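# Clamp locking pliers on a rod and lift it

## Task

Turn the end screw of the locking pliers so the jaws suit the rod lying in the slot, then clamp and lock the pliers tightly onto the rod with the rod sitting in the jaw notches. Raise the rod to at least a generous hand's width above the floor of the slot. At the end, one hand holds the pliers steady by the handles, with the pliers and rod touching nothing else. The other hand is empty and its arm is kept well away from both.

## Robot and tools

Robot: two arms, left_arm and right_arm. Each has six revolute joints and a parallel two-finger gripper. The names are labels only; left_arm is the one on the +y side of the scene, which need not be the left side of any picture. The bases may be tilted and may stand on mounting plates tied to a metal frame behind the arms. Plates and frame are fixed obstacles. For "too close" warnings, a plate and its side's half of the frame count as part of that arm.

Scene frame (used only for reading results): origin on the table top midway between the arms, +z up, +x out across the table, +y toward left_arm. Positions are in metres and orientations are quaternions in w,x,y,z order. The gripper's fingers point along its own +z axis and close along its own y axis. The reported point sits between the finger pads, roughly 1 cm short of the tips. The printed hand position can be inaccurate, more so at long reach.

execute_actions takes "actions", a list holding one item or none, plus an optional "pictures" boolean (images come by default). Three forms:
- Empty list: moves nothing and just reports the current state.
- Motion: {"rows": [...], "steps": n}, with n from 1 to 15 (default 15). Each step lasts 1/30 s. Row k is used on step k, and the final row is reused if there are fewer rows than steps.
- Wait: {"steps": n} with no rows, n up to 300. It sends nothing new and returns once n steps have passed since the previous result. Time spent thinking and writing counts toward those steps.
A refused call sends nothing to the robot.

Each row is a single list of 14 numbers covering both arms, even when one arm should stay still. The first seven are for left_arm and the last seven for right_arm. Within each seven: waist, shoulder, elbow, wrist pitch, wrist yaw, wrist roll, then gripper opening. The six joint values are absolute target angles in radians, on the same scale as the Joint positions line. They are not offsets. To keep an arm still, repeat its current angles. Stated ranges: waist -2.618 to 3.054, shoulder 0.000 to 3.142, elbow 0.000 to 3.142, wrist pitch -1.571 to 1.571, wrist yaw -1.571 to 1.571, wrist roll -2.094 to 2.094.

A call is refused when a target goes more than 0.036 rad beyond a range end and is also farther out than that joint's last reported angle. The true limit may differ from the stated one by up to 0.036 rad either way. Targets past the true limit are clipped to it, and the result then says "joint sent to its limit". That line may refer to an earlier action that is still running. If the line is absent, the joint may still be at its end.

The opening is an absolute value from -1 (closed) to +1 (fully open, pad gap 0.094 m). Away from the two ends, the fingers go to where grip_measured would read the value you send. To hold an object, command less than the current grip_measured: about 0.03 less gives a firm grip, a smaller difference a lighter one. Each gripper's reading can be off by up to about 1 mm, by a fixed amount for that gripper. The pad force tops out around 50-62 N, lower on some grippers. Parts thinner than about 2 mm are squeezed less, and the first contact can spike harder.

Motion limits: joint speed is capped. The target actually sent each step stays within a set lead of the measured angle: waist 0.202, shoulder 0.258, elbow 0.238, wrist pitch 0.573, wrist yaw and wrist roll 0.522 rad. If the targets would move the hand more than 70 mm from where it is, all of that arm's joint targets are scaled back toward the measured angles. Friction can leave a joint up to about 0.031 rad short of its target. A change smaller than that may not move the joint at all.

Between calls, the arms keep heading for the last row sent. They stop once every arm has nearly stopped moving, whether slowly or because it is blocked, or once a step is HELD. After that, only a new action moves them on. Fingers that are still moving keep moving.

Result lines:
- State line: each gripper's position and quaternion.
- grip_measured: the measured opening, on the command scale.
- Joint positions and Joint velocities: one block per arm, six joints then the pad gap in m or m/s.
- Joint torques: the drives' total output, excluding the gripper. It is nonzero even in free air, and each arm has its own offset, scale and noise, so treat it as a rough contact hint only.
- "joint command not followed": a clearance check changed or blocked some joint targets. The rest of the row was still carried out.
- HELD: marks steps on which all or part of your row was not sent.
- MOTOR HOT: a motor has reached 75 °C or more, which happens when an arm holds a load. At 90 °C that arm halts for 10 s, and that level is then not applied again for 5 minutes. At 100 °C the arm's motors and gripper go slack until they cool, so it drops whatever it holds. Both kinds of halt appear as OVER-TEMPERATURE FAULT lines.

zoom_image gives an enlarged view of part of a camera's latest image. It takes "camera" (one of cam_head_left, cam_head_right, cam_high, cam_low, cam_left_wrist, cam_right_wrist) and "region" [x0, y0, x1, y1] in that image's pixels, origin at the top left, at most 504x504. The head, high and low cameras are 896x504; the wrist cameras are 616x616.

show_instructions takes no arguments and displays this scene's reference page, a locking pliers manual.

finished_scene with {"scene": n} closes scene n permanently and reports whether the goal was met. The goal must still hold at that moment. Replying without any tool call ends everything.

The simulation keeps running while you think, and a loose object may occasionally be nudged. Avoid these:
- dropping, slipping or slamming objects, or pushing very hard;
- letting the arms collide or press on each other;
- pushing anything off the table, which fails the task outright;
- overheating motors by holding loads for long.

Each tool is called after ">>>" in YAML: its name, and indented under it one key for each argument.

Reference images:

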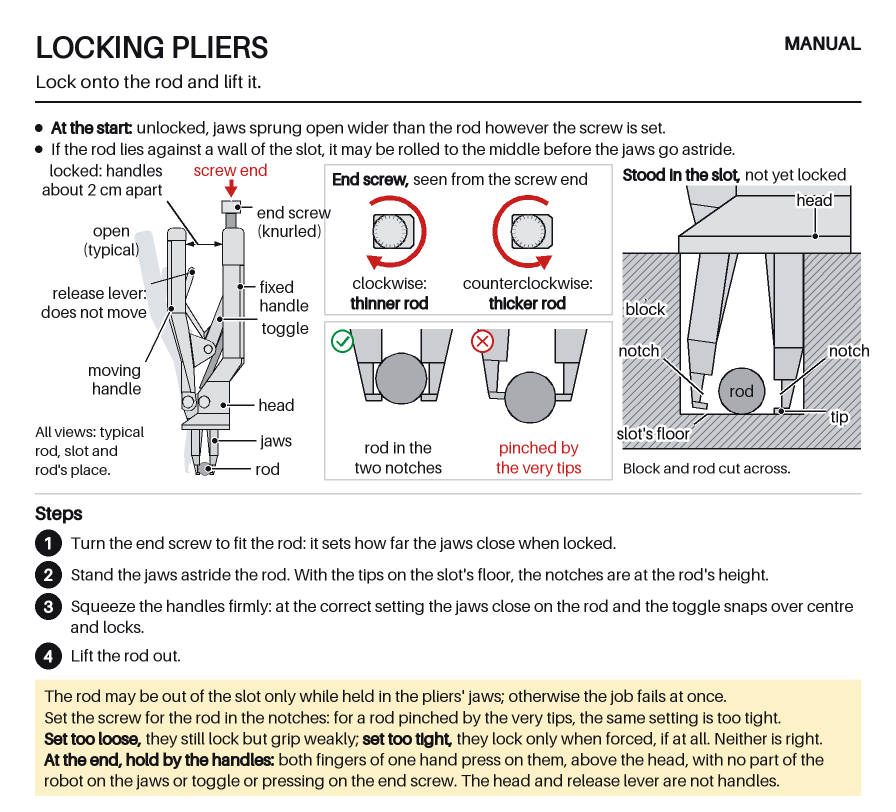

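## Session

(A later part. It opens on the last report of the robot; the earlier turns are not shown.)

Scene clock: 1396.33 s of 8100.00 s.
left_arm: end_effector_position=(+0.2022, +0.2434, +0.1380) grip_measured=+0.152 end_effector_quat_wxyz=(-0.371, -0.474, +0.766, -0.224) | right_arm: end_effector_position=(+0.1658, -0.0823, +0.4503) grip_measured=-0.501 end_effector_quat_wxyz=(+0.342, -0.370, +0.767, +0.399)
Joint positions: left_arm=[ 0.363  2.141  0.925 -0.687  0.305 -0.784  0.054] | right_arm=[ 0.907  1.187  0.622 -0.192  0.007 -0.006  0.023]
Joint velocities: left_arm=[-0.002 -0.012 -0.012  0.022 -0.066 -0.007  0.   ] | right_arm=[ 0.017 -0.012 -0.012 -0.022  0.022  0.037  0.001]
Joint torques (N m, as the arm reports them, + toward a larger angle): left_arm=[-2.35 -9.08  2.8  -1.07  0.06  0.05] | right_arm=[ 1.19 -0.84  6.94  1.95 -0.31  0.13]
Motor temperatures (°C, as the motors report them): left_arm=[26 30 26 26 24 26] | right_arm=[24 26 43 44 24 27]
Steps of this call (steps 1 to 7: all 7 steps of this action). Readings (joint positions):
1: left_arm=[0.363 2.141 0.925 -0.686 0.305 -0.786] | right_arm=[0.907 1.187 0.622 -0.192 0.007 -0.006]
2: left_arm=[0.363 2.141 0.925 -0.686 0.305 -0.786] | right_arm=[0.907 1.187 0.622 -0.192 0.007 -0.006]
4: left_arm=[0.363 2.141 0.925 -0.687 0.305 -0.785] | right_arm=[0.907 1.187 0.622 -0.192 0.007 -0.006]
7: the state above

>>> execute_actions:
  actions:
    - {"rows":[[0.375,2.154,0.93,-0.699,0.285,-0.788,0.12,0.9,1.2,0.6,-0.2,0,0,-0.5],[0.375,2.154,0.93,-0.699,0.285,-0.788,0.1,0.9,1.2,0.6,-0.2,0,0,-0.5]],"steps":7}
  pictures: false

>>> execute_actions:
  actions:
    - {"rows":[[0.375,2.154,0.93,-0.699,0.285,-0.788,0.08,0.9,1.2,0.6,-0.2,0,0,-0.5],[0.375,2.154,0.93,-0.699,0.285,-0.788,0.06,0.9,1.2,0.6,-0.2,0,0,-0.5]],"steps":7}
  pictures: false

>>> execute_actions:
  actions:
    - {"rows":[[0.375,2.154,0.93,-0.699,0.285,-0.788,0.04,0.9,1.2,0.6,-0.2,0,0,-0.5],[0.375,2.154,0.93,-0.699,0.285,-0.788,0.02,0.9,1.2,0.6,-0.2,0,0,-0.5]],"steps":7}
  pictures: false

>>> execute_actions:
  actions:
    - {"rows":[[0.375,2.154,0.93,-0.695,0.29,-0.788,0,0.9,1.2,0.6,-0.2,0,0,-0.5],[0.375,2.154,0.93,-0.695,0.29,-0.788,-0.02,0.9,1.2,0.6,-0.2,0,0,-0.5]],"steps":7}
  pictures: false

>>> execute_actions:
  actions:
    - {"rows":[[0.375,2.154,0.93,-0.695,0.29,-0.788,-0.04,0.9,1.2,0.6,-0.2,0,0,-0.5],[0.375,2.154,0.93,-0.695,0.29,-0.788,-0.06,0.9,1.2,0.6,-0.2,0,0,-0.5]],"steps":7}

Scene clock: 1410.70 s of 8100.00 s.
left_arm: end_effector_position=(+0.2020, +0.2434, +0.1380) grip_measured=+0.118 end_effector_quat_wxyz=(-0.371, -0.474, +0.766, -0.224) | right_arm: end_effector_position=(+0.1658, -0.0823, +0.4503) grip_measured=-0.501 end_effector_quat_wxyz=(+0.342, -0.370, +0.767, +0.399)
Joint positions: left_arm=[ 0.363  2.141  0.925 -0.688  0.305 -0.784  0.053] | right_arm=[ 0.907  1.187  0.622 -0.192  0.007 -0.006  0.023]
Joint velocities: left_arm=[ 0.012 -0.012  0.007 -0.007 -0.037 -0.022  0.001] | right_arm=[-0.017  0.012  0.002  0.007 -0.022  0.037  0.   ]
Joint torques (N m, as the arm reports them, + toward a larger angle): left_arm=[-2.35 -9.06  1.67 -1.06  0.12  0.06] | right_arm=[ 1.03 -0.75  7.05  1.94 -0.29  0.1 ]
Motor temperatures (°C, as the motors report them): left_arm=[26 31 26 26 24 26] | right_arm=[24 26 43 44 24 27]
Steps of this call (steps 1 to 15: the robot went on to your last target; steps 16 to 424: nothing new was sent; steps 425 to 431: all 7 steps of this action). Readings (joint positions):
425: left_arm=[0.363 2.141 0.925 -0.687 0.305 -0.784] | right_arm=[0.907 1.187 0.622 -0.192 0.007 -0.006]
426: left_arm=[0.363 2.141 0.925 -0.688 0.305 -0.784] | right_arm=[0.907 1.187 0.622 -0.192 0.007 -0.006]
428: left_arm=[0.363 2.141 0.925 -0.688 0.305 -0.784] | right_arm=[0.907 1.187 0.622 -0.192 0.007 -0.006]
431: the state above

Scene clock: 1410.93 s of 8100.00 s.
left_arm: end_effector_position=(+0.2020, +0.2434, +0.1381) grip_measured=+0.106 end_effector_quat_wxyz=(-0.372, -0.474, +0.766, -0.224) | right_arm: end_effector_position=(+0.1658, -0.0823, +0.4503) grip_measured=-0.501 end_effector_quat_wxyz=(+0.342, -0.370, +0.767, +0.399)
Joint positions: left_arm=[ 0.363  2.141  0.925 -0.688  0.305 -0.784  0.052] | right_arm=[ 0.907  1.187  0.622 -0.192  0.007 -0.006  0.023]
Joint velocities: left_arm=[ 0.012  0.007 -0.002 -0.007 -0.022 -0.022 -0.001] | right_arm=[-0.007 -0.002  0.002 -0.037 -0.051  0.022 -0.   ]
Joint torques (N m, as the arm reports them, + toward a larger angle): left_arm=[-2.34 -9.05  1.67 -1.06  0.12  0.06] | right_arm=[ 1.11 -0.71  6.94  1.97 -0.33  0.15]
Motor temperatures (°C, as the motors report them): left_arm=[26 31 26 26 24 26] | right_arm=[24 26 43 44 24 27]
Steps of this call (steps 1 to 7: all 7 steps of this action). Readings (joint positions):
1: left_arm=[0.363 2.141 0.925 -0.688 0.305 -0.784] | right_arm=[0.907 1.187 0.622 -0.192 0.007 -0.006]
2: left_arm=[0.363 2.141 0.925 -0.688 0.305 -0.784] | right_arm=[0.907 1.187 0.622 -0.192 0.007 -0.006]
4: left_arm=[0.363 2.141 0.925 -0.688 0.305 -0.784] | right_arm=[0.907 1.187 0.622 -0.192 0.007 -0.006]
7: the state above

Scene clock: 1411.17 s of 8100.00 s.
left_arm: end_effector_position=(+0.2020, +0.2434, +0.1381) grip_measured=+0.106 end_effector_quat_wxyz=(-0.372, -0.474, +0.766, -0.224) | right_arm: end_effector_position=(+0.1658, -0.0823, +0.4503) grip_measured=-0.501 end_effector_quat_wxyz=(+0.342, -0.370, +0.767, +0.399)
Joint positions: left_arm=[ 0.363  2.141  0.925 -0.688  0.305 -0.784  0.052] | right_arm=[ 0.907  1.187  0.622 -0.192  0.007 -0.006  0.023]
Joint velocities: left_arm=[-0.007 -0.012 -0.007  0.007 -0.051 -0.051 -0.   ] | right_arm=[-0.012 -0.002 -0.017 -0.037  0.051  0.007  0.   ]
Joint torques (N m, as the arm reports them, + toward a larger angle): left_arm=[-2.34 -9.06  1.68 -1.06  0.12  0.06] | right_arm=[ 1.21 -0.83  6.97  1.98 -0.29  0.08]
Motor temperatures (°C, as the motors report them): left_arm=[26 31 26 26 24 26] | right_arm=[24 26 43 44 24 27]
Steps of this call (steps 1 to 7: all 7 steps of this action). Readings (joint positions):
1: left_arm=[0.363 2.141 0.925 -0.688 0.305 -0.784] | right_arm=[0.907 1.187 0.622 -0.192 0.007 -0.006]
2: left_arm=[0.363 2.141 0.925 -0.688 0.305 -0.784] | right_arm=[0.907 1.187 0.622 -0.192 0.007 -0.006]
4: left_arm=[0.363 2.141 0.925 -0.688 0.305 -0.784] | right_arm=[0.907 1.187 0.622 -0.192 0.007 -0.006]
7: the state above

Scene clock: 1411.40 s of 8100.00 s.
left_arm: end_effector_position=(+0.2020, +0.2434, +0.1381) grip_measured=+0.106 end_effector_quat_wxyz=(-0.372, -0.474, +0.766, -0.224) | right_arm: end_effector_position=(+0.1658, -0.0823, +0.4503) grip_measured=-0.501 end_effector_quat_wxyz=(+0.342, -0.370, +0.767, +0.399)
Joint positions: left_arm=[ 0.363  2.141  0.925 -0.688  0.305 -0.784  0.052] | right_arm=[ 0.907  1.187  0.622 -0.192  0.007 -0.006  0.023]
Joint velocities: left_arm=[-0.002  0.012 -0.007  0.022 -0.037 -0.022  0.001] | right_arm=[-0.017 -0.012  0.022  0.022 -0.022 -0.037 -0.   ]
Joint torques (N m, as the arm reports them, + toward a larger angle): left_arm=[-2.34 -9.06  1.68 -1.02  0.17  0.06] | right_arm=[ 1.32 -0.83  7.11  1.98 -0.34  0.13]
Motor temperatures (°C, as the motors report them): left_arm=[26 31 26 26 24 26] | right_arm=[24 26 43 44 24 27]
Steps of this call (steps 1 to 7: all 7 steps of this action). Readings (joint positions):
1: left_arm=[0.363 2.141 0.925 -0.688 0.305 -0.784] | right_arm=[0.907 1.187 0.622 -0.192 0.007 -0.006]
2: left_arm=[0.363 2.141 0.925 -0.688 0.305 -0.784] | right_arm=[0.907 1.187 0.622 -0.192 0.007 -0.006]
4: left_arm=[0.363 2.141 0.925 -0.688 0.305 -0.784] | right_arm=[0.907 1.187 0.622 -0.192 0.007 -0.006]
7: the state above

Scene clock: 1411.63 s of 8100.00 s.
left_arm: end_effector_position=(+0.2020, +0.2434, +0.1381) grip_measured=+0.106 end_effector_quat_wxyz=(-0.372, -0.474, +0.766, -0.224) | right_arm: end_effector_position=(+0.1658, -0.0823, +0.4503) grip_measured=-0.501 end_effector_quat_wxyz=(+0.342, -0.370, +0.767, +0.399)
Joint positions: left_arm=[ 0.363  2.141  0.925 -0.688  0.305 -0.784  0.052] | right_arm=[ 0.907  1.187  0.622 -0.192  0.007 -0.006  0.023]
Joint velocities: left_arm=[ 0.002  0.007 -0.002  0.022 -0.037 -0.022 -0.   ] | right_arm=[-0.002 -0.007 -0.002  0.007  0.007  0.11  -0.002]
Joint torques (N m, as the arm reports them, + toward a larger angle): left_arm=[-2.35 -9.06  1.67 -1.02  0.17  0.06] | right_arm=[ 0.91 -0.91  6.89  1.98 -0.32  0.13]
Motor temperatures (°C, as the motors report them): left_arm=[26 31 26 26 24 26] | right_arm=[24 26 43 44 24 27]
Steps of this call (steps 1 to 7: all 7 steps of this action). Readings (joint positions):
1: left_arm=[0.363 2.141 0.925 -0.688 0.305 -0.784] | right_arm=[0.907 1.187 0.622 -0.192 0.007 -0.006]
2: left_arm=[0.363 2.141 0.925 -0.688 0.305 -0.784] | right_arm=[0.907 1.187 0.622 -0.192 0.007 -0.006]
4: left_arm=[0.363 2.141 0.925 -0.688 0.305 -0.784] | right_arm=[0.907 1.187 0.622 -0.192 0.007 -0.006]
7: the state above

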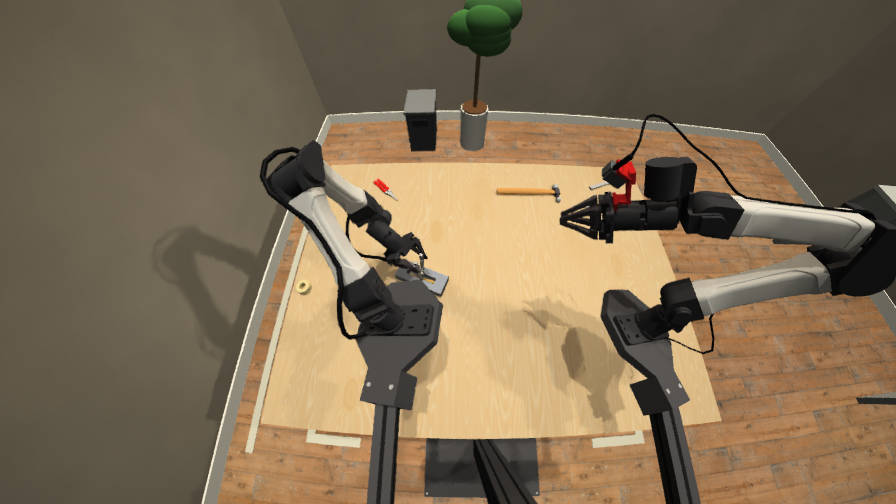

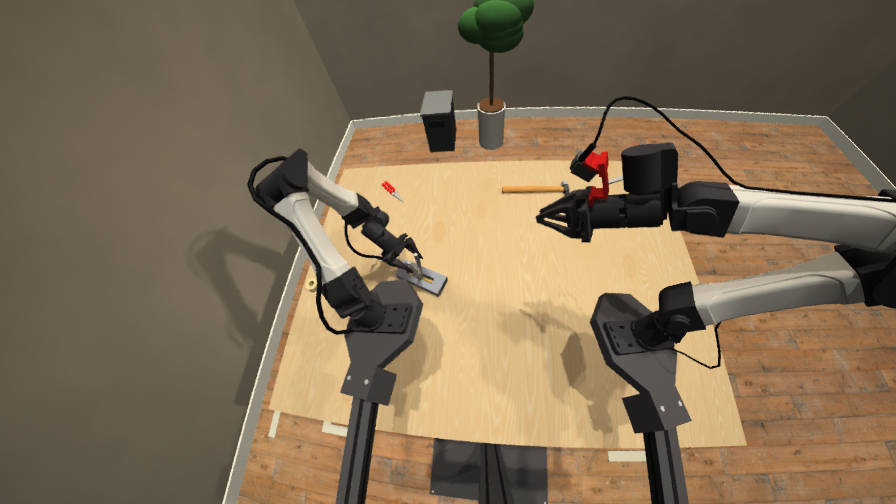

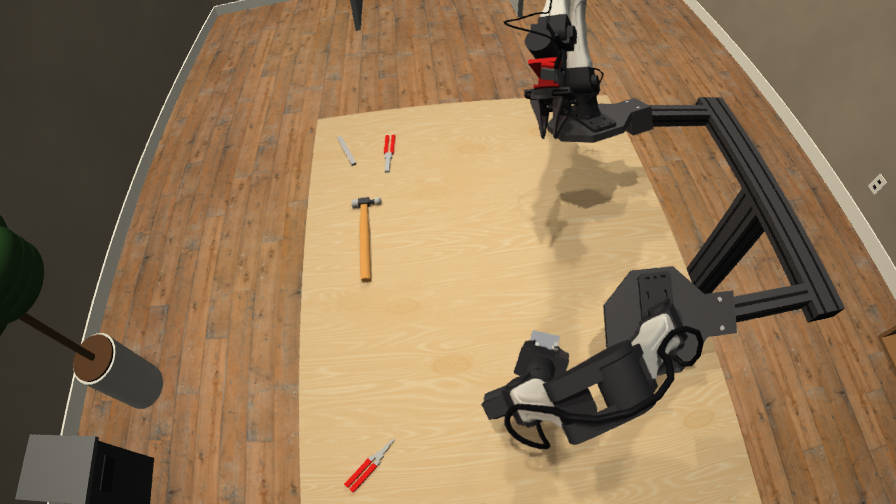

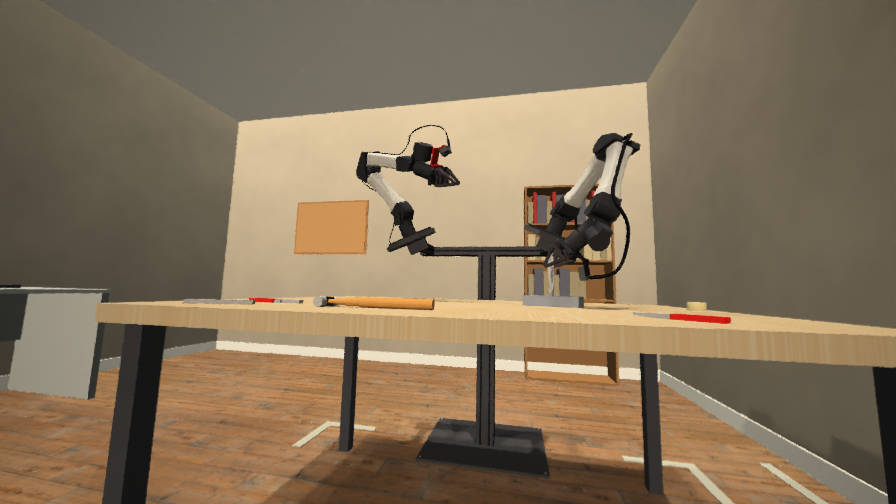

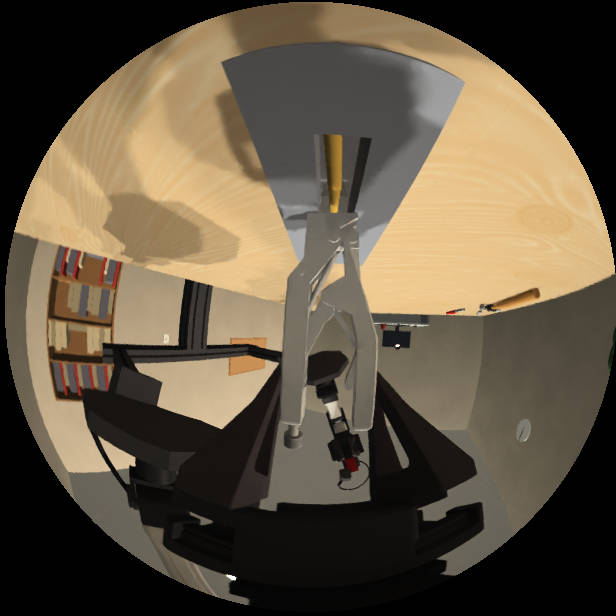

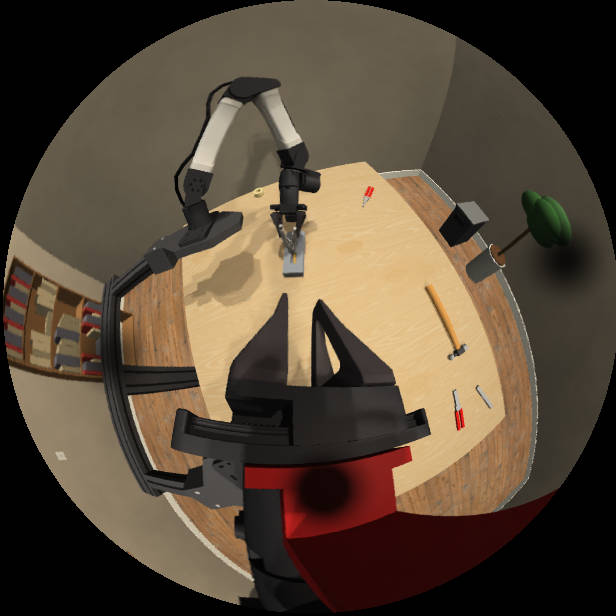

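>>> execute_actions:
  actions:
    - {"rows":[[0.363,2.141,0.925,-0.685,0.305,-0.785,0.14,0.9,1.2,0.6,-0.2,0,0,-0.5],[0.363,2.141,0.925,-0.675,0.31,-0.785,0.2,0.9,1.2,0.6,-0.2,0,0,-0.5],[0.363,2.141,0.925,-0.67,0.312,-0.785,0.27,0.9,1.2,0.6,-0.2,0,0,-0.5],[0.363,2.141,0.925,-0.665,0.314,-0.785,0.35,0.9,1.2,0.6,-0.2,0,0,-0.5],[0.363,2.141,0.925,-0.665,0.314,-0.785,0.5,0.9,1.2,0.6,-0.2,0,0,-0.5],[0.363,2.141,0.925,-0.68,0.314,-0.785,0.75,0.9,1.2,0.6,-0.2,0,0,-0.5],[0.353,2.13,0.925,-0.7,0.316,-0.79,1,0.9,1.2,0.6,-0.2,0,0,-0.5],[0.347,2.11,0.92,-0.72,0.318,-0.8,1,0.9,1.2,0.6,-0.2,0,0,-0.5],[0.341,2.09,0.915,-0.74,0.32,-0.805,1,0.9,1.2,0.6,-0.2,0,0,-0.5],[0.336,2.07,0.91,-0.76,0.323,-0.81,1,0.9,1.2,0.6,-0.2,0,0,-0.5],[0.33,2.05,0.906,-0.78,0.326,-0.816,1,0.9,1.2,0.6,-0.2,0,0,-0.5],[0.325,2.03,0.902,-0.8,0.329,-0.822,1,0.9,1.2,0.6,-0.2,0,0,-0.5],[0.319,2.01,0.898,-0.815,0.332,-0.828,1,0.9,1.2,0.6,-0.2,0,0,-0.5],[0.313,1.99,0.894,-0.83,0.335,-0.834,1,0.9,1.2,0.6,-0.2,0,0,-0.5],[0.307,1.96,0.89,-0.85,0.338,-0.84,1,0.9,1.2,0.6,-0.2,0,0,-0.5]],"steps":15}
  pictures: false

>>> execute_actions:
  actions:
    - {"rows":[[0.3,1.935,0.888,-0.87,0.34,-0.85,1,0.9,1.2,0.6,-0.2,0,0,-0.5],[0.293,1.91,0.886,-0.885,0.34,-0.86,1,0.9,1.2,0.6,-0.2,0,0,-0.5],[0.286,1.885,0.884,-0.9,0.34,-0.86,1,0.9,1.2,0.6,-0.2,0,0,-0.5],[0.279,1.86,0.882,-0.91,0.33,-0.86,1,0.9,1.2,0.6,-0.2,0,0,-0.5],[0.271,1.835,0.878,-0.91,0.31,-0.86,1,0.9,1.2,0.6,-0.2,0,0,-0.5],[0.26,1.81,0.87,-0.91,0.29,-0.86,1,0.9,1.2,0.6,-0.2,0,0,-0.5],[0.245,1.79,0.86,-0.9,0.26,-0.86,0.8,0.9,1.2,0.6,-0.2,0,0,-0.5],[0.225,1.77,0.845,-0.885,0.23,-0.86,0.5,0.9,1.2,0.6,-0.2,0,0,-0.5],[0.2,1.75,0.83,-0.87,0.2,-0.86,0.2,0.9,1.2,0.6,-0.2,0,0,-0.5],[0.175,1.735,0.813,-0.853,0.165,-0.86,-0.1,0.9,1.2,0.6,-0.2,0,0,-0.5],[0.15,1.72,0.796,-0.836,0.13,-0.8,-0.4,0.9,1.2,0.6,-0.2,0,0,-0.5],[0.125,1.707,0.779,-0.82,0.1,-0.7,-0.4,0.9,1.2,0.6,-0.2,0,0,-0.5],[0.1,1.694,0.762,-0.803,0.065,-0.6,-0.4,0.9,1.2,0.6,-0.2,0,0,-0.5],[0.075,1.681,0.745,-0.786,0.03,-0.5,-0.4,0.9,1.2,0.6,-0.2,0,0,-0.5],[0.05,1.668,0.728,-0.77,0,-0.4,-0.4,0.9,1.2,0.6,-0.2,0,0,-0.5]],"steps":15}
  pictures: false

>>> execute_actions:
  actions:
    - {"rows":[[0.025,1.655,0.71,-0.75,-0.035,-0.3,-0.4,0.9,1.2,0.6,-0.2,0,0,-0.5],[0,1.642,0.692,-0.73,-0.07,-0.2,-0.4,0.9,1.2,0.6,-0.2,0,0,-0.5],[-0.025,1.63,0.674,-0.71,-0.1,-0.1,-0.4,0.9,1.2,0.6,-0.2,0,0,-0.5],[-0.05,1.618,0.656,-0.69,-0.135,0,-0.4,0.9,1.2,0.6,-0.2,0,0,-0.5],[-0.075,1.606,0.638,-0.67,-0.17,0.1,-0.4,0.9,1.2,0.6,-0.2,0,0,-0.5],[-0.1,1.594,0.62,-0.65,-0.2,0.2,-0.4,0.9,1.2,0.6,-0.2,0,0,-0.5],[-0.125,1.582,0.602,-0.63,-0.235,0.3,-0.4,0.9,1.2,0.6,-0.2,0,0,-0.5],[-0.15,1.57,0.584,-0.61,-0.27,0.4,-0.4,0.9,1.2,0.6,-0.2,0,0,-0.5],[-0.175,1.558,0.566,-0.59,-0.3,0.5,-0.4,0.9,1.2,0.6,-0.2,0,0,-0.5],[-0.2,1.546,0.548,-0.57,-0.335,0.6,-0.4,0.9,1.2,0.6,-0.2,0,0,-0.5],[-0.225,1.534,0.53,-0.55,-0.37,0.7,-0.4,0.9,1.2,0.6,-0.2,0,0,-0.5],[-0.25,1.522,0.512,-0.53,-0.4,0.8,-0.4,0.9,1.2,0.6,-0.2,0,0,-0.5],[-0.27,1.514,0.494,-0.51,-0.43,0.9,-0.4,0.9,1.2,0.6,-0.2,0,0,-0.5],[-0.285,1.508,0.476,-0.49,-0.445,1.0,-0.4,0.9,1.2,0.6,-0.2,0,0,-0.5],[-0.293,1.508,0.46,-0.485,-0.445,1.34,-0.4,0.9,1.2,0.6,-0.2,0,0,-0.5]],"steps":15}
  pictures: false

>>> execute_actions:
  actions:
    - {"steps":15}
  pictures: false

>>> execute_actions:
  actions:
    - {"rows":[[-0.283,1.52,0.46,-0.46,-0.445,1.34,-0.4,0.9,1.2,0.6,-0.2,0,0,-0.5],[-0.272,1.533,0.46,-0.44,-0.445,1.34,-0.4,0.9,1.2,0.6,-0.2,0,0,-0.5],[-0.267,1.542,0.456,-0.42,-0.445,1.34,-0.4,0.9,1.2,0.6,-0.2,0,0,-0.5],[-0.262,1.551,0.452,-0.4,-0.445,1.34,-0.4,0.9,1.2,0.6,-0.2,0,0,-0.5],[-0.257,1.56,0.448,-0.385,-0.445,1.34,-0.4,0.9,1.2,0.6,-0.2,0,0,-0.5],[-0.252,1.569,0.444,-0.38,-0.445,1.34,-0.4,0.9,1.2,0.6,-0.2,0,0,-0.5],[-0.247,1.578,0.44,-0.38,-0.445,1.34,-0.4,0.9,1.2,0.6,-0.2,0,0,-0.5],[-0.242,1.587,0.436,-0.38,-0.445,1.34,-0.4,0.9,1.2,0.6,-0.2,0,0,-0.5],[-0.239,1.591,0.432,-0.38,-0.445,1.34,-0.4,0.9,1.2,0.6,-0.2,0,0,-0.5]],"steps":15}

Scene clock: 1449.27 s of 8100.00 s.
left_arm: end_effector_position=(+0.2138, +0.2481, +0.1704) grip_measured=+1.000 end_effector_quat_wxyz=(-0.357, -0.474, +0.771, -0.232) | right_arm: end_effector_position=(+0.1658, -0.0823, +0.4503) grip_measured=-0.501 end_effector_quat_wxyz=(+0.342, -0.370, +0.767, +0.399)
Joint positions: left_arm=[ 0.328  2.013  0.921 -0.769  0.319 -0.813  0.094] | right_arm=[ 0.907  1.187  0.622 -0.192  0.007 -0.006  0.023]
Joint velocities: left_arm=[-0.212 -0.711 -0.115 -0.403  0.066 -0.227  0.   ] | right_arm=[ 0.022 -0.017 -0.022 -0.051 -0.007 -0.007 -0.002]
Joint torques (N m, as the arm reports them, + toward a larger angle): left_arm=[ -3.99 -11.2    0.2   -1.07   0.4    0.03] | right_arm=[ 1.08 -0.59  7.15  1.99 -0.32  0.11]
Motor temperatures (°C, as the motors report them): left_arm=[26 32 25 27 24 26] | right_arm=[24 26 43 44 24 27]
Steps of this call (steps 1 to 15: the robot went on to your last target; steps 16 to 1114: nothing new was sent; steps 1115 to 1129: all 15 steps of this action). Readings (joint positions):
1115: left_arm=[0.363 2.141 0.925 -0.688 0.305 -0.784] | right_arm=[0.907 1.187 0.622 -0.192 0.007 -0.006]
1116: left_arm=[0.363 2.141 0.925 -0.687 0.306 -0.784] | right_arm=[0.907 1.187 0.622 -0.192 0.007 -0.006]
1118: left_arm=[0.363 2.141 0.925 -0.684 0.305 -0.784] | right_arm=[0.907 1.187 0.622 -0.192 0.007 -0.006]
1122: left_arm=[0.363 2.139 0.925 -0.684 0.307 -0.786] | right_arm=[0.907 1.187 0.622 -0.192 0.007 -0.006]
1129: the state above
After step 1114, the last 545 steps of your reply time or wait did not run and took no scene time. You can wait again.

Scene clock: 1449.77 s of 8100.00 s.
left_arm: end_effector_position=(+0.1913, +0.2446, +0.2220) grip_measured=-0.397 end_effector_quat_wxyz=(-0.259, -0.316, +0.892, -0.192) | right_arm: end_effector_position=(+0.1658, -0.0823, +0.4503) grip_measured=-0.501 end_effector_quat_wxyz=(+0.342, -0.370, +0.767, +0.399)
Joint positions: left_arm=[ 0.1    1.699  0.778 -0.831  0.132 -0.673  0.028] | right_arm=[ 0.907  1.187  0.622 -0.192  0.007 -0.006  0.023]
Joint velocities: left_arm=[-0.74  -0.325 -0.54   0.403 -0.813  1.692 -0.002] | right_arm=[-0.012 -0.017  0.012 -0.007 -0.066 -0.051 -0.001]
Joint torques (N m, as the arm reports them, + toward a larger angle): left_arm=[-3.49 -9.15  2.45 -0.32  0.25  0.14] | right_arm=[ 1.28 -0.83  6.99  1.95 -0.3   0.14]
Motor temperatures (°C, as the motors report them): left_arm=[26 32 25 27 24 26] | right_arm=[24 26 43 44 24 27]
Steps of this call (steps 1 to 15: all 15 steps of this action). Readings (joint positions):
1: left_arm=[0.321 1.988 0.916 -0.785 0.322 -0.818] | right_arm=[0.907 1.187 0.622 -0.192 0.007 -0.006]
2: left_arm=[0.315 1.962 0.912 -0.802 0.324 -0.825] | right_arm=[0.907 1.187 0.622 -0.192 0.007 -0.006]
4: left_arm=[0.301 1.912 0.906 -0.835 0.326 -0.836] | right_arm=[0.907 1.187 0.622 -0.192 0.007 -0.006]
8: left_arm=[0.265 1.813 0.886 -0.868 0.299 -0.847] | right_arm=[0.907 1.187 0.622 -0.192 0.007 -0.006]
15: the state above

Scene clock: 1450.27 s of 8100.00 s.
left_arm: end_effector_position=(+0.1774, +0.2490, +0.2100) grip_measured=-0.398 end_effector_quat_wxyz=(-0.011, +0.491, +0.869, -0.059) | right_arm: end_effector_position=(+0.1658, -0.0823, +0.4503) grip_measured=-0.501 end_effector_quat_wxyz=(+0.342, -0.370, +0.767, +0.399)
Joint positions: left_arm=[-0.263  1.525  0.51  -0.565 -0.337  0.676  0.028] | right_arm=[ 0.907  1.187  0.622 -0.192  0.007 -0.006  0.023]
Joint velocities: left_arm=[-0.447 -0.188 -0.491  0.535 -0.696  2.806  0.   ] | right_arm=[-0.012 -0.007 -0.007 -0.037  0.007 -0.022 -0.001]
Joint torques (N m, as the arm reports them, + toward a larger angle): left_arm=[-2.51 -6.    2.87  0.3  -0.02  0.1 ] | right_arm=[ 1.12 -0.84  7.06  1.98 -0.33  0.11]
Motor temperatures (°C, as the motors report them): left_arm=[26 32 25 27 24 26] | right_arm=[24 26 43 44 24 27]
Steps of this call (steps 1 to 15: all 15 steps of this action). Readings (joint positions):
1: left_arm=[0.075 1.687 0.759 -0.819 0.102 -0.605] | right_arm=[0.907 1.187 0.622 -0.192 0.007 -0.006]
2: left_arm=[0.050 1.675 0.741 -0.805 0.071 -0.530] | right_arm=[0.907 1.187 0.622 -0.192 0.007 -0.006]
4: left_arm=[0.000 1.651 0.705 -0.775 0.009 -0.366] | right_arm=[0.907 1.187 0.622 -0.192 0.007 -0.006]
8: left_arm=[-0.099 1.602 0.634 -0.702 -0.120 -0.004] | right_arm=[0.907 1.187 0.622 -0.192 0.007 -0.006]
15: the state above

Scene clock: 1450.77 s of 8100.00 s.
left_arm: end_effector_position=(+0.1841, +0.2578, +0.2059) grip_measured=-0.398 end_effector_quat_wxyz=(+0.005, +0.740, +0.673, -0.008) | right_arm: end_effector_position=(+0.1658, -0.0823, +0.4503) grip_measured=-0.501 end_effector_quat_wxyz=(+0.342, -0.370, +0.767, +0.399)
Joint positions: left_arm=[-0.283  1.52   0.477 -0.499 -0.431  1.309  0.028] | right_arm=[ 0.907  1.187  0.622 -0.192  0.007 -0.006  0.023]
Joint velocities: left_arm=[ 0.002 -0.002 -0.002  0.051 -0.081  0.168  0.   ] | right_arm=[-0.017  0.002 -0.002 -0.007  0.007 -0.007 -0.   ]
Joint torques (N m, as the arm reports them, + toward a larger angle): left_arm=[-3.13 -6.43  3.34  0.5  -0.02  0.16] | right_arm=[ 0.89 -0.8   6.9   1.96 -0.32  0.08]
Motor temperatures (°C, as the motors report them): left_arm=[26 32 25 27 24 26] | right_arm=[24 26 43 44 24 27]
Steps of this call (steps 1 to 15: the robot went on to your last target). Readings (joint positions):
1: left_arm=[-0.275 1.521 0.496 -0.551 -0.356 0.774] | right_arm=[0.907 1.187 0.622 -0.192 0.007 -0.006]
2: left_arm=[-0.281 1.520 0.487 -0.542 -0.371 0.873] | right_arm=[0.907 1.187 0.622 -0.192 0.007 -0.006]
4: left_arm=[-0.283 1.520 0.478 -0.531 -0.393 1.038] | right_arm=[0.907 1.187 0.622 -0.192 0.007 -0.006]
8: left_arm=[-0.283 1.520 0.477 -0.511 -0.418 1.214] | right_arm=[0.907 1.187 0.622 -0.192 0.007 -0.006]
15: the state above

Scene clock: 1451.27 s of 8100.00 s.
left_arm: end_effector_position=(+0.1837, +0.2578, +0.1910) grip_measured=-0.398 end_effector_quat_wxyz=(+0.004, +0.736, +0.677, -0.007) | right_arm: end_effector_position=(+0.1658, -0.0823, +0.4503) grip_measured=-0.501 end_effector_quat_wxyz=(+0.342, -0.370, +0.767, +0.399)
Joint positions: left_arm=[-0.252  1.577  0.449 -0.401 -0.435  1.333  0.028] | right_arm=[ 0.907  1.187  0.622 -0.192  0.007 -0.006  0.023]
Joint velocities: left_arm=[ 0.007 -0.002  0.007  0.066 -0.007 -0.007  0.   ] | right_arm=[-0.022 -0.002 -0.012 -0.066  0.022  0.051 -0.   ]
Joint torques (N m, as the arm reports them, + toward a larger angle): left_arm=[-1.46 -4.2   2.85  0.47 -0.01  0.16] | right_arm=[ 1.14 -0.84  6.87  1.98 -0.31  0.14]
Motor temperatures (°C, as the motors report them): left_arm=[26 32 25 27 24 26] | right_arm=[24 26 43 44 24 27]
Steps of this call (steps 1 to 15: all 15 steps of this action). Readings (joint positions):
1: left_arm=[-0.283 1.520 0.477 -0.496 -0.432 1.314] | right_arm=[0.907 1.187 0.622 -0.192 0.007 -0.006]
2: left_arm=[-0.283 1.520 0.477 -0.490 -0.432 1.318] | right_arm=[0.907 1.187 0.622 -0.192 0.007 -0.006]
4: left_arm=[-0.282 1.522 0.477 -0.468 -0.433 1.324] | right_arm=[0.907 1.187 0.622 -0.192 0.007 -0.006]
8: left_arm=[-0.264 1.553 0.469 -0.416 -0.434 1.330] | right_arm=[0.907 1.187 0.622 -0.192 0.007 -0.006]
15: the state above

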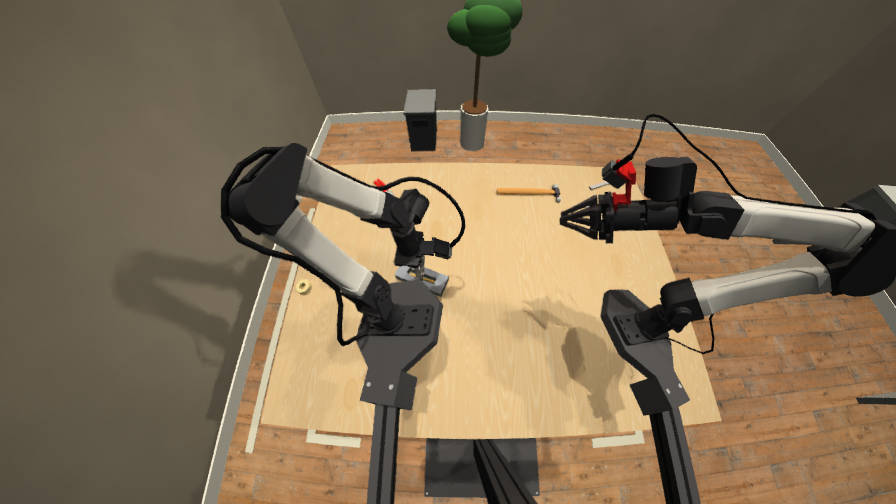

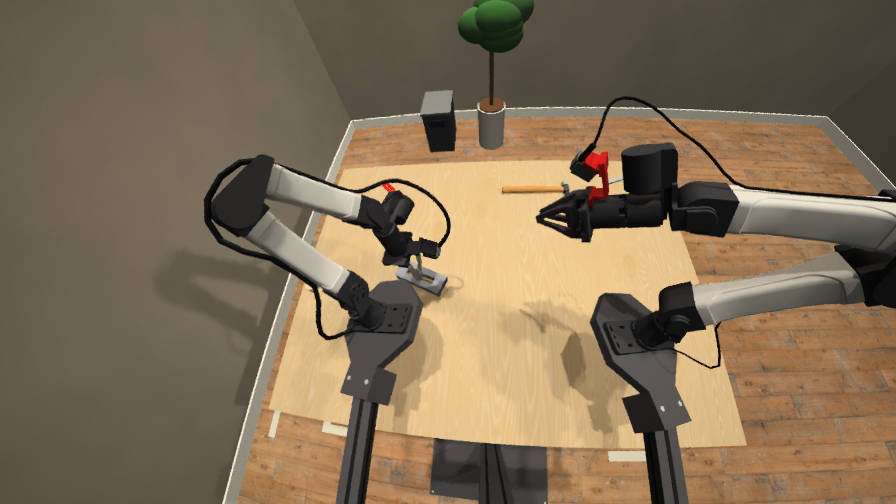

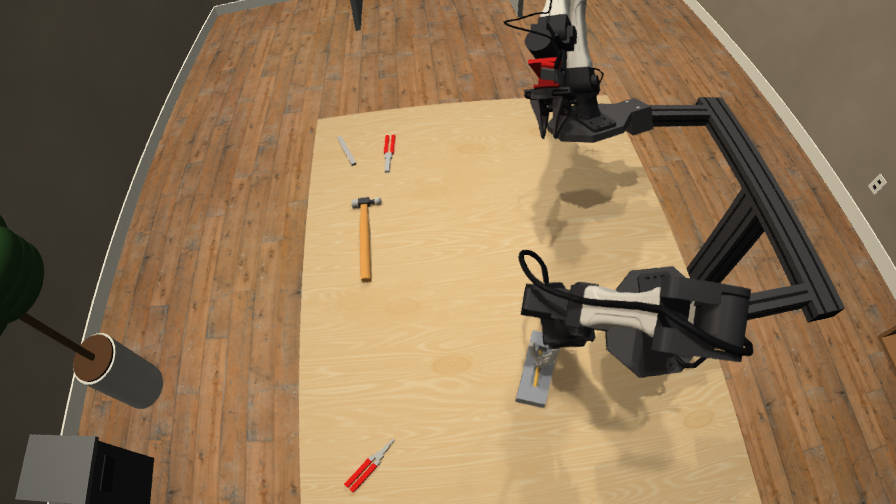

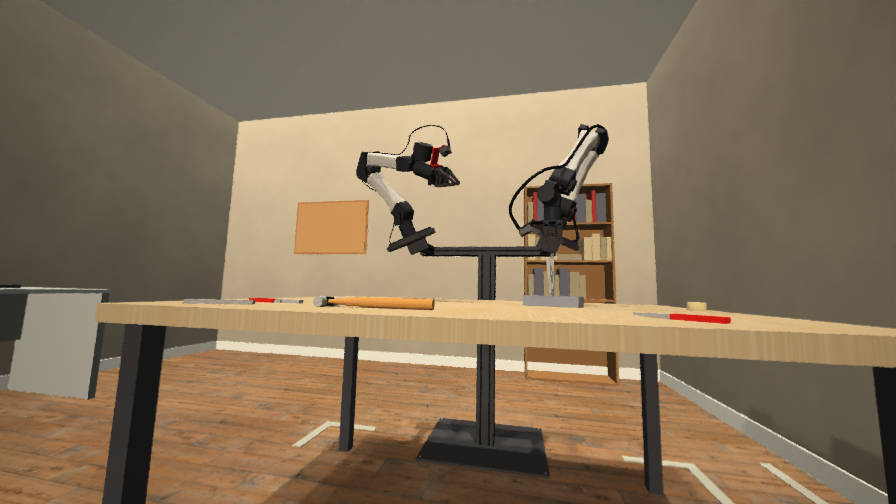

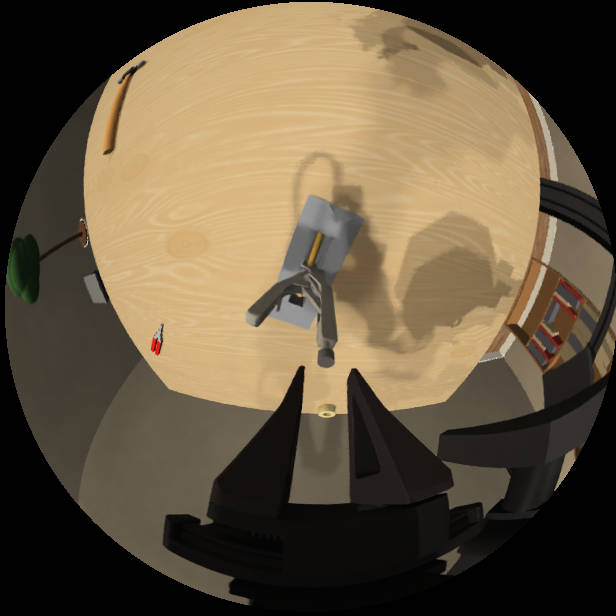

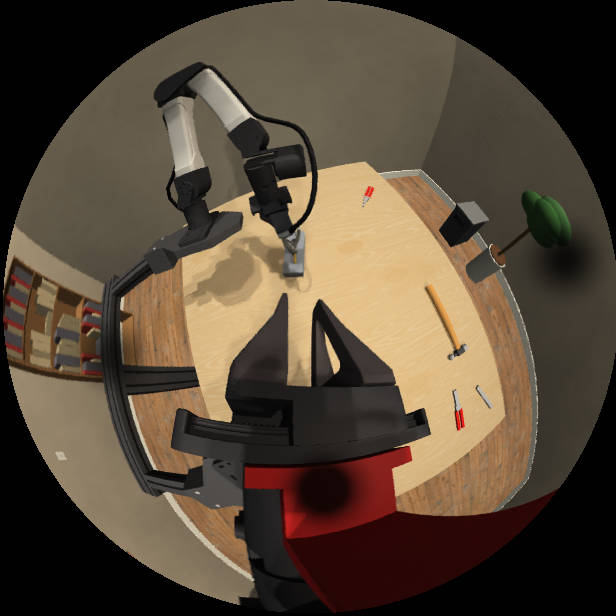

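>>> execute_actions:
  actions: []

Scene clock: 1478.43 s of 8100.00 s.
left_arm: end_effector_position=(+0.1858, +0.2571, +0.1910) grip_measured=-0.398 end_effector_quat_wxyz=(+0.008, +0.735, +0.678, -0.004) | right_arm: end_effector_position=(+0.1658, -0.0823, +0.4503) grip_measured=-0.501 end_effector_quat_wxyz=(+0.342, -0.370, +0.767, +0.399)
Joint positions: left_arm=[-0.252  1.577  0.449 -0.392 -0.435  1.334  0.028] | right_arm=[ 0.907  1.187  0.622 -0.192  0.007 -0.006  0.023]
Joint velocities: left_arm=[ 0.017  0.007 -0.002  0.081  0.081  0.022  0.001] | right_arm=[ 0.017  0.007  0.002  0.081 -0.007 -0.007  0.   ]
Joint torques (N m, as the arm reports them, + toward a larger angle): left_arm=[-1.5  -4.21  2.85  0.5  -0.01  0.16] | right_arm=[ 1.22 -0.87  6.89  1.99 -0.28  0.14]
Motor temperatures (°C, as the motors report them): left_arm=[26 30 25 26 24 26] | right_arm=[24 26 43 44 24 27]
Steps of this call (steps 1 to 15: the robot went on to your last target; steps 16 to 815: nothing new was sent). Readings (joint positions):
1: left_arm=[-0.252 1.577 0.449 -0.399 -0.435 1.334] | right_arm=[0.907 1.187 0.622 -0.192 0.007 -0.006]
2: left_arm=[-0.252 1.577 0.449 -0.397 -0.435 1.334] | right_arm=[0.907 1.187 0.622 -0.192 0.007 -0.006]
4: left_arm=[-0.252 1.577 0.449 -0.395 -0.435 1.334] | right_arm=[0.907 1.187 0.622 -0.192 0.007 -0.006]
8: left_arm=[-0.252 1.577 0.449 -0.393 -0.435 1.334] | right_arm=[0.907 1.187 0.622 -0.192 0.007 -0.006]
815: the state above
All arms were judged still, so your last target was given up. Only a new action makes them travel on or press farther. Fingers that are still opening or closing keep moving.

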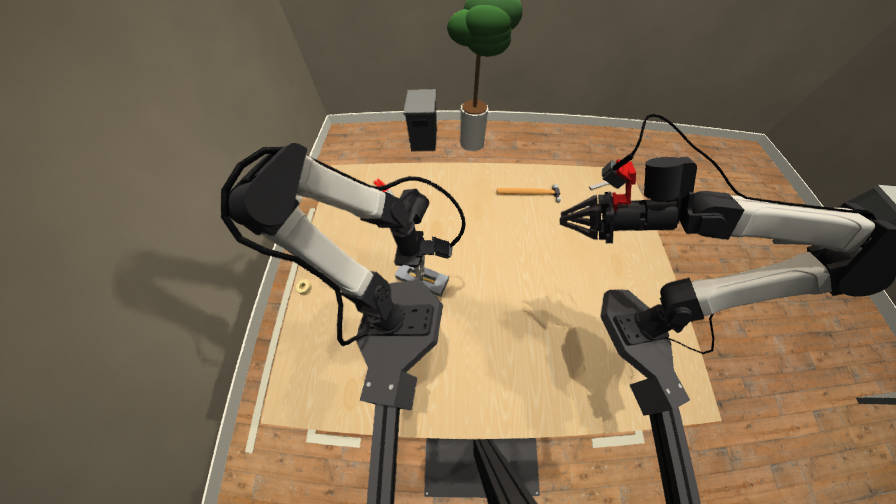

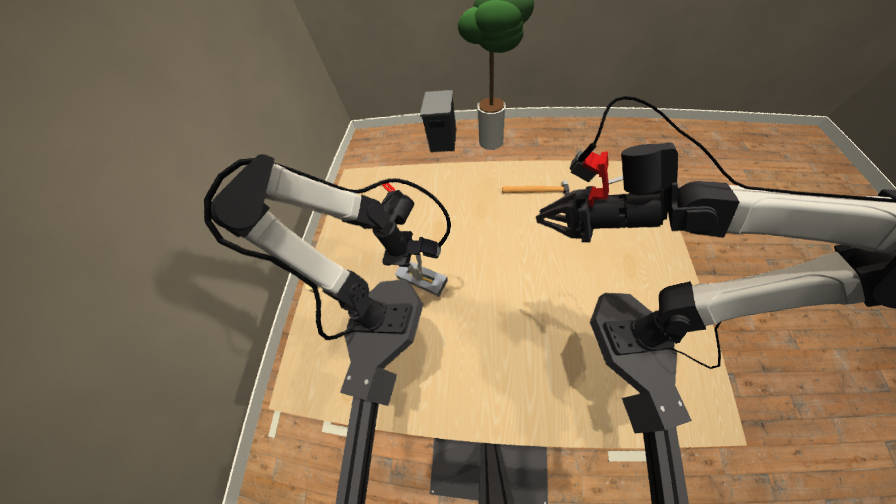

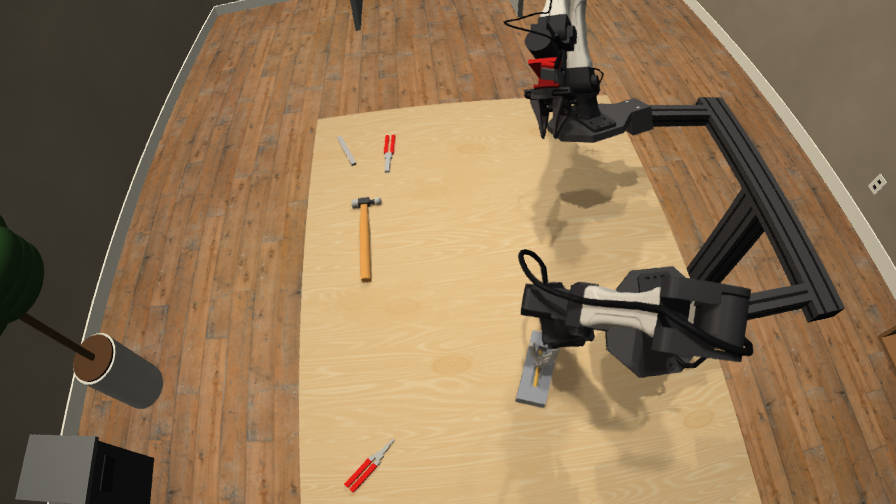

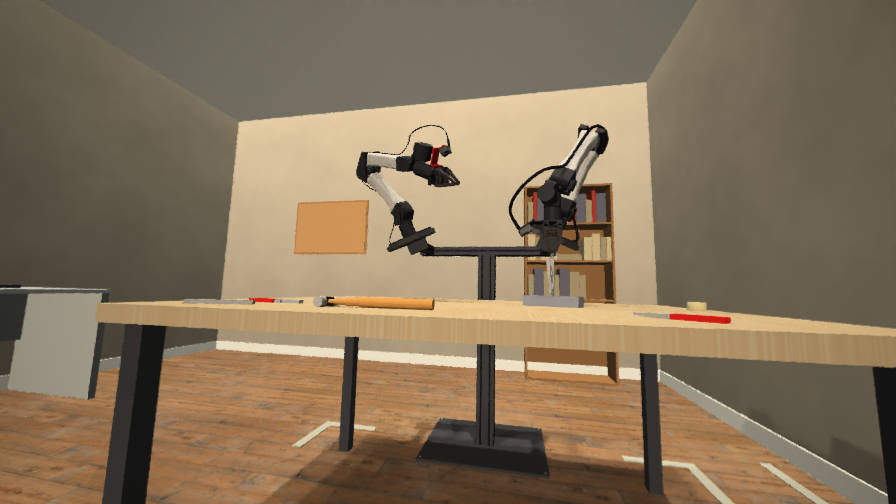

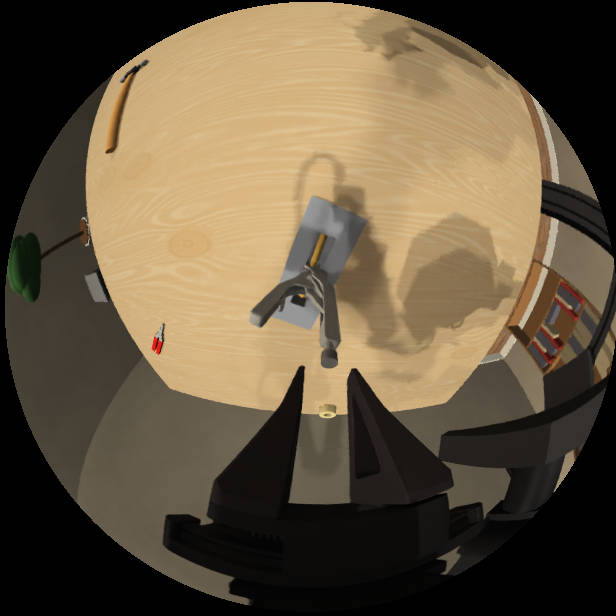

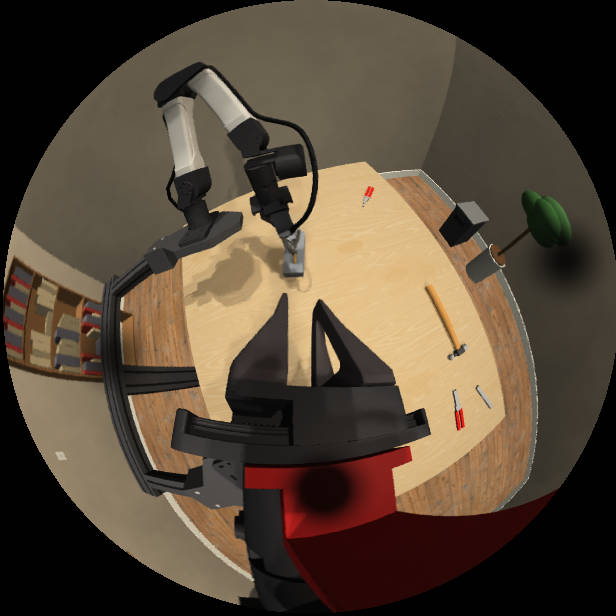

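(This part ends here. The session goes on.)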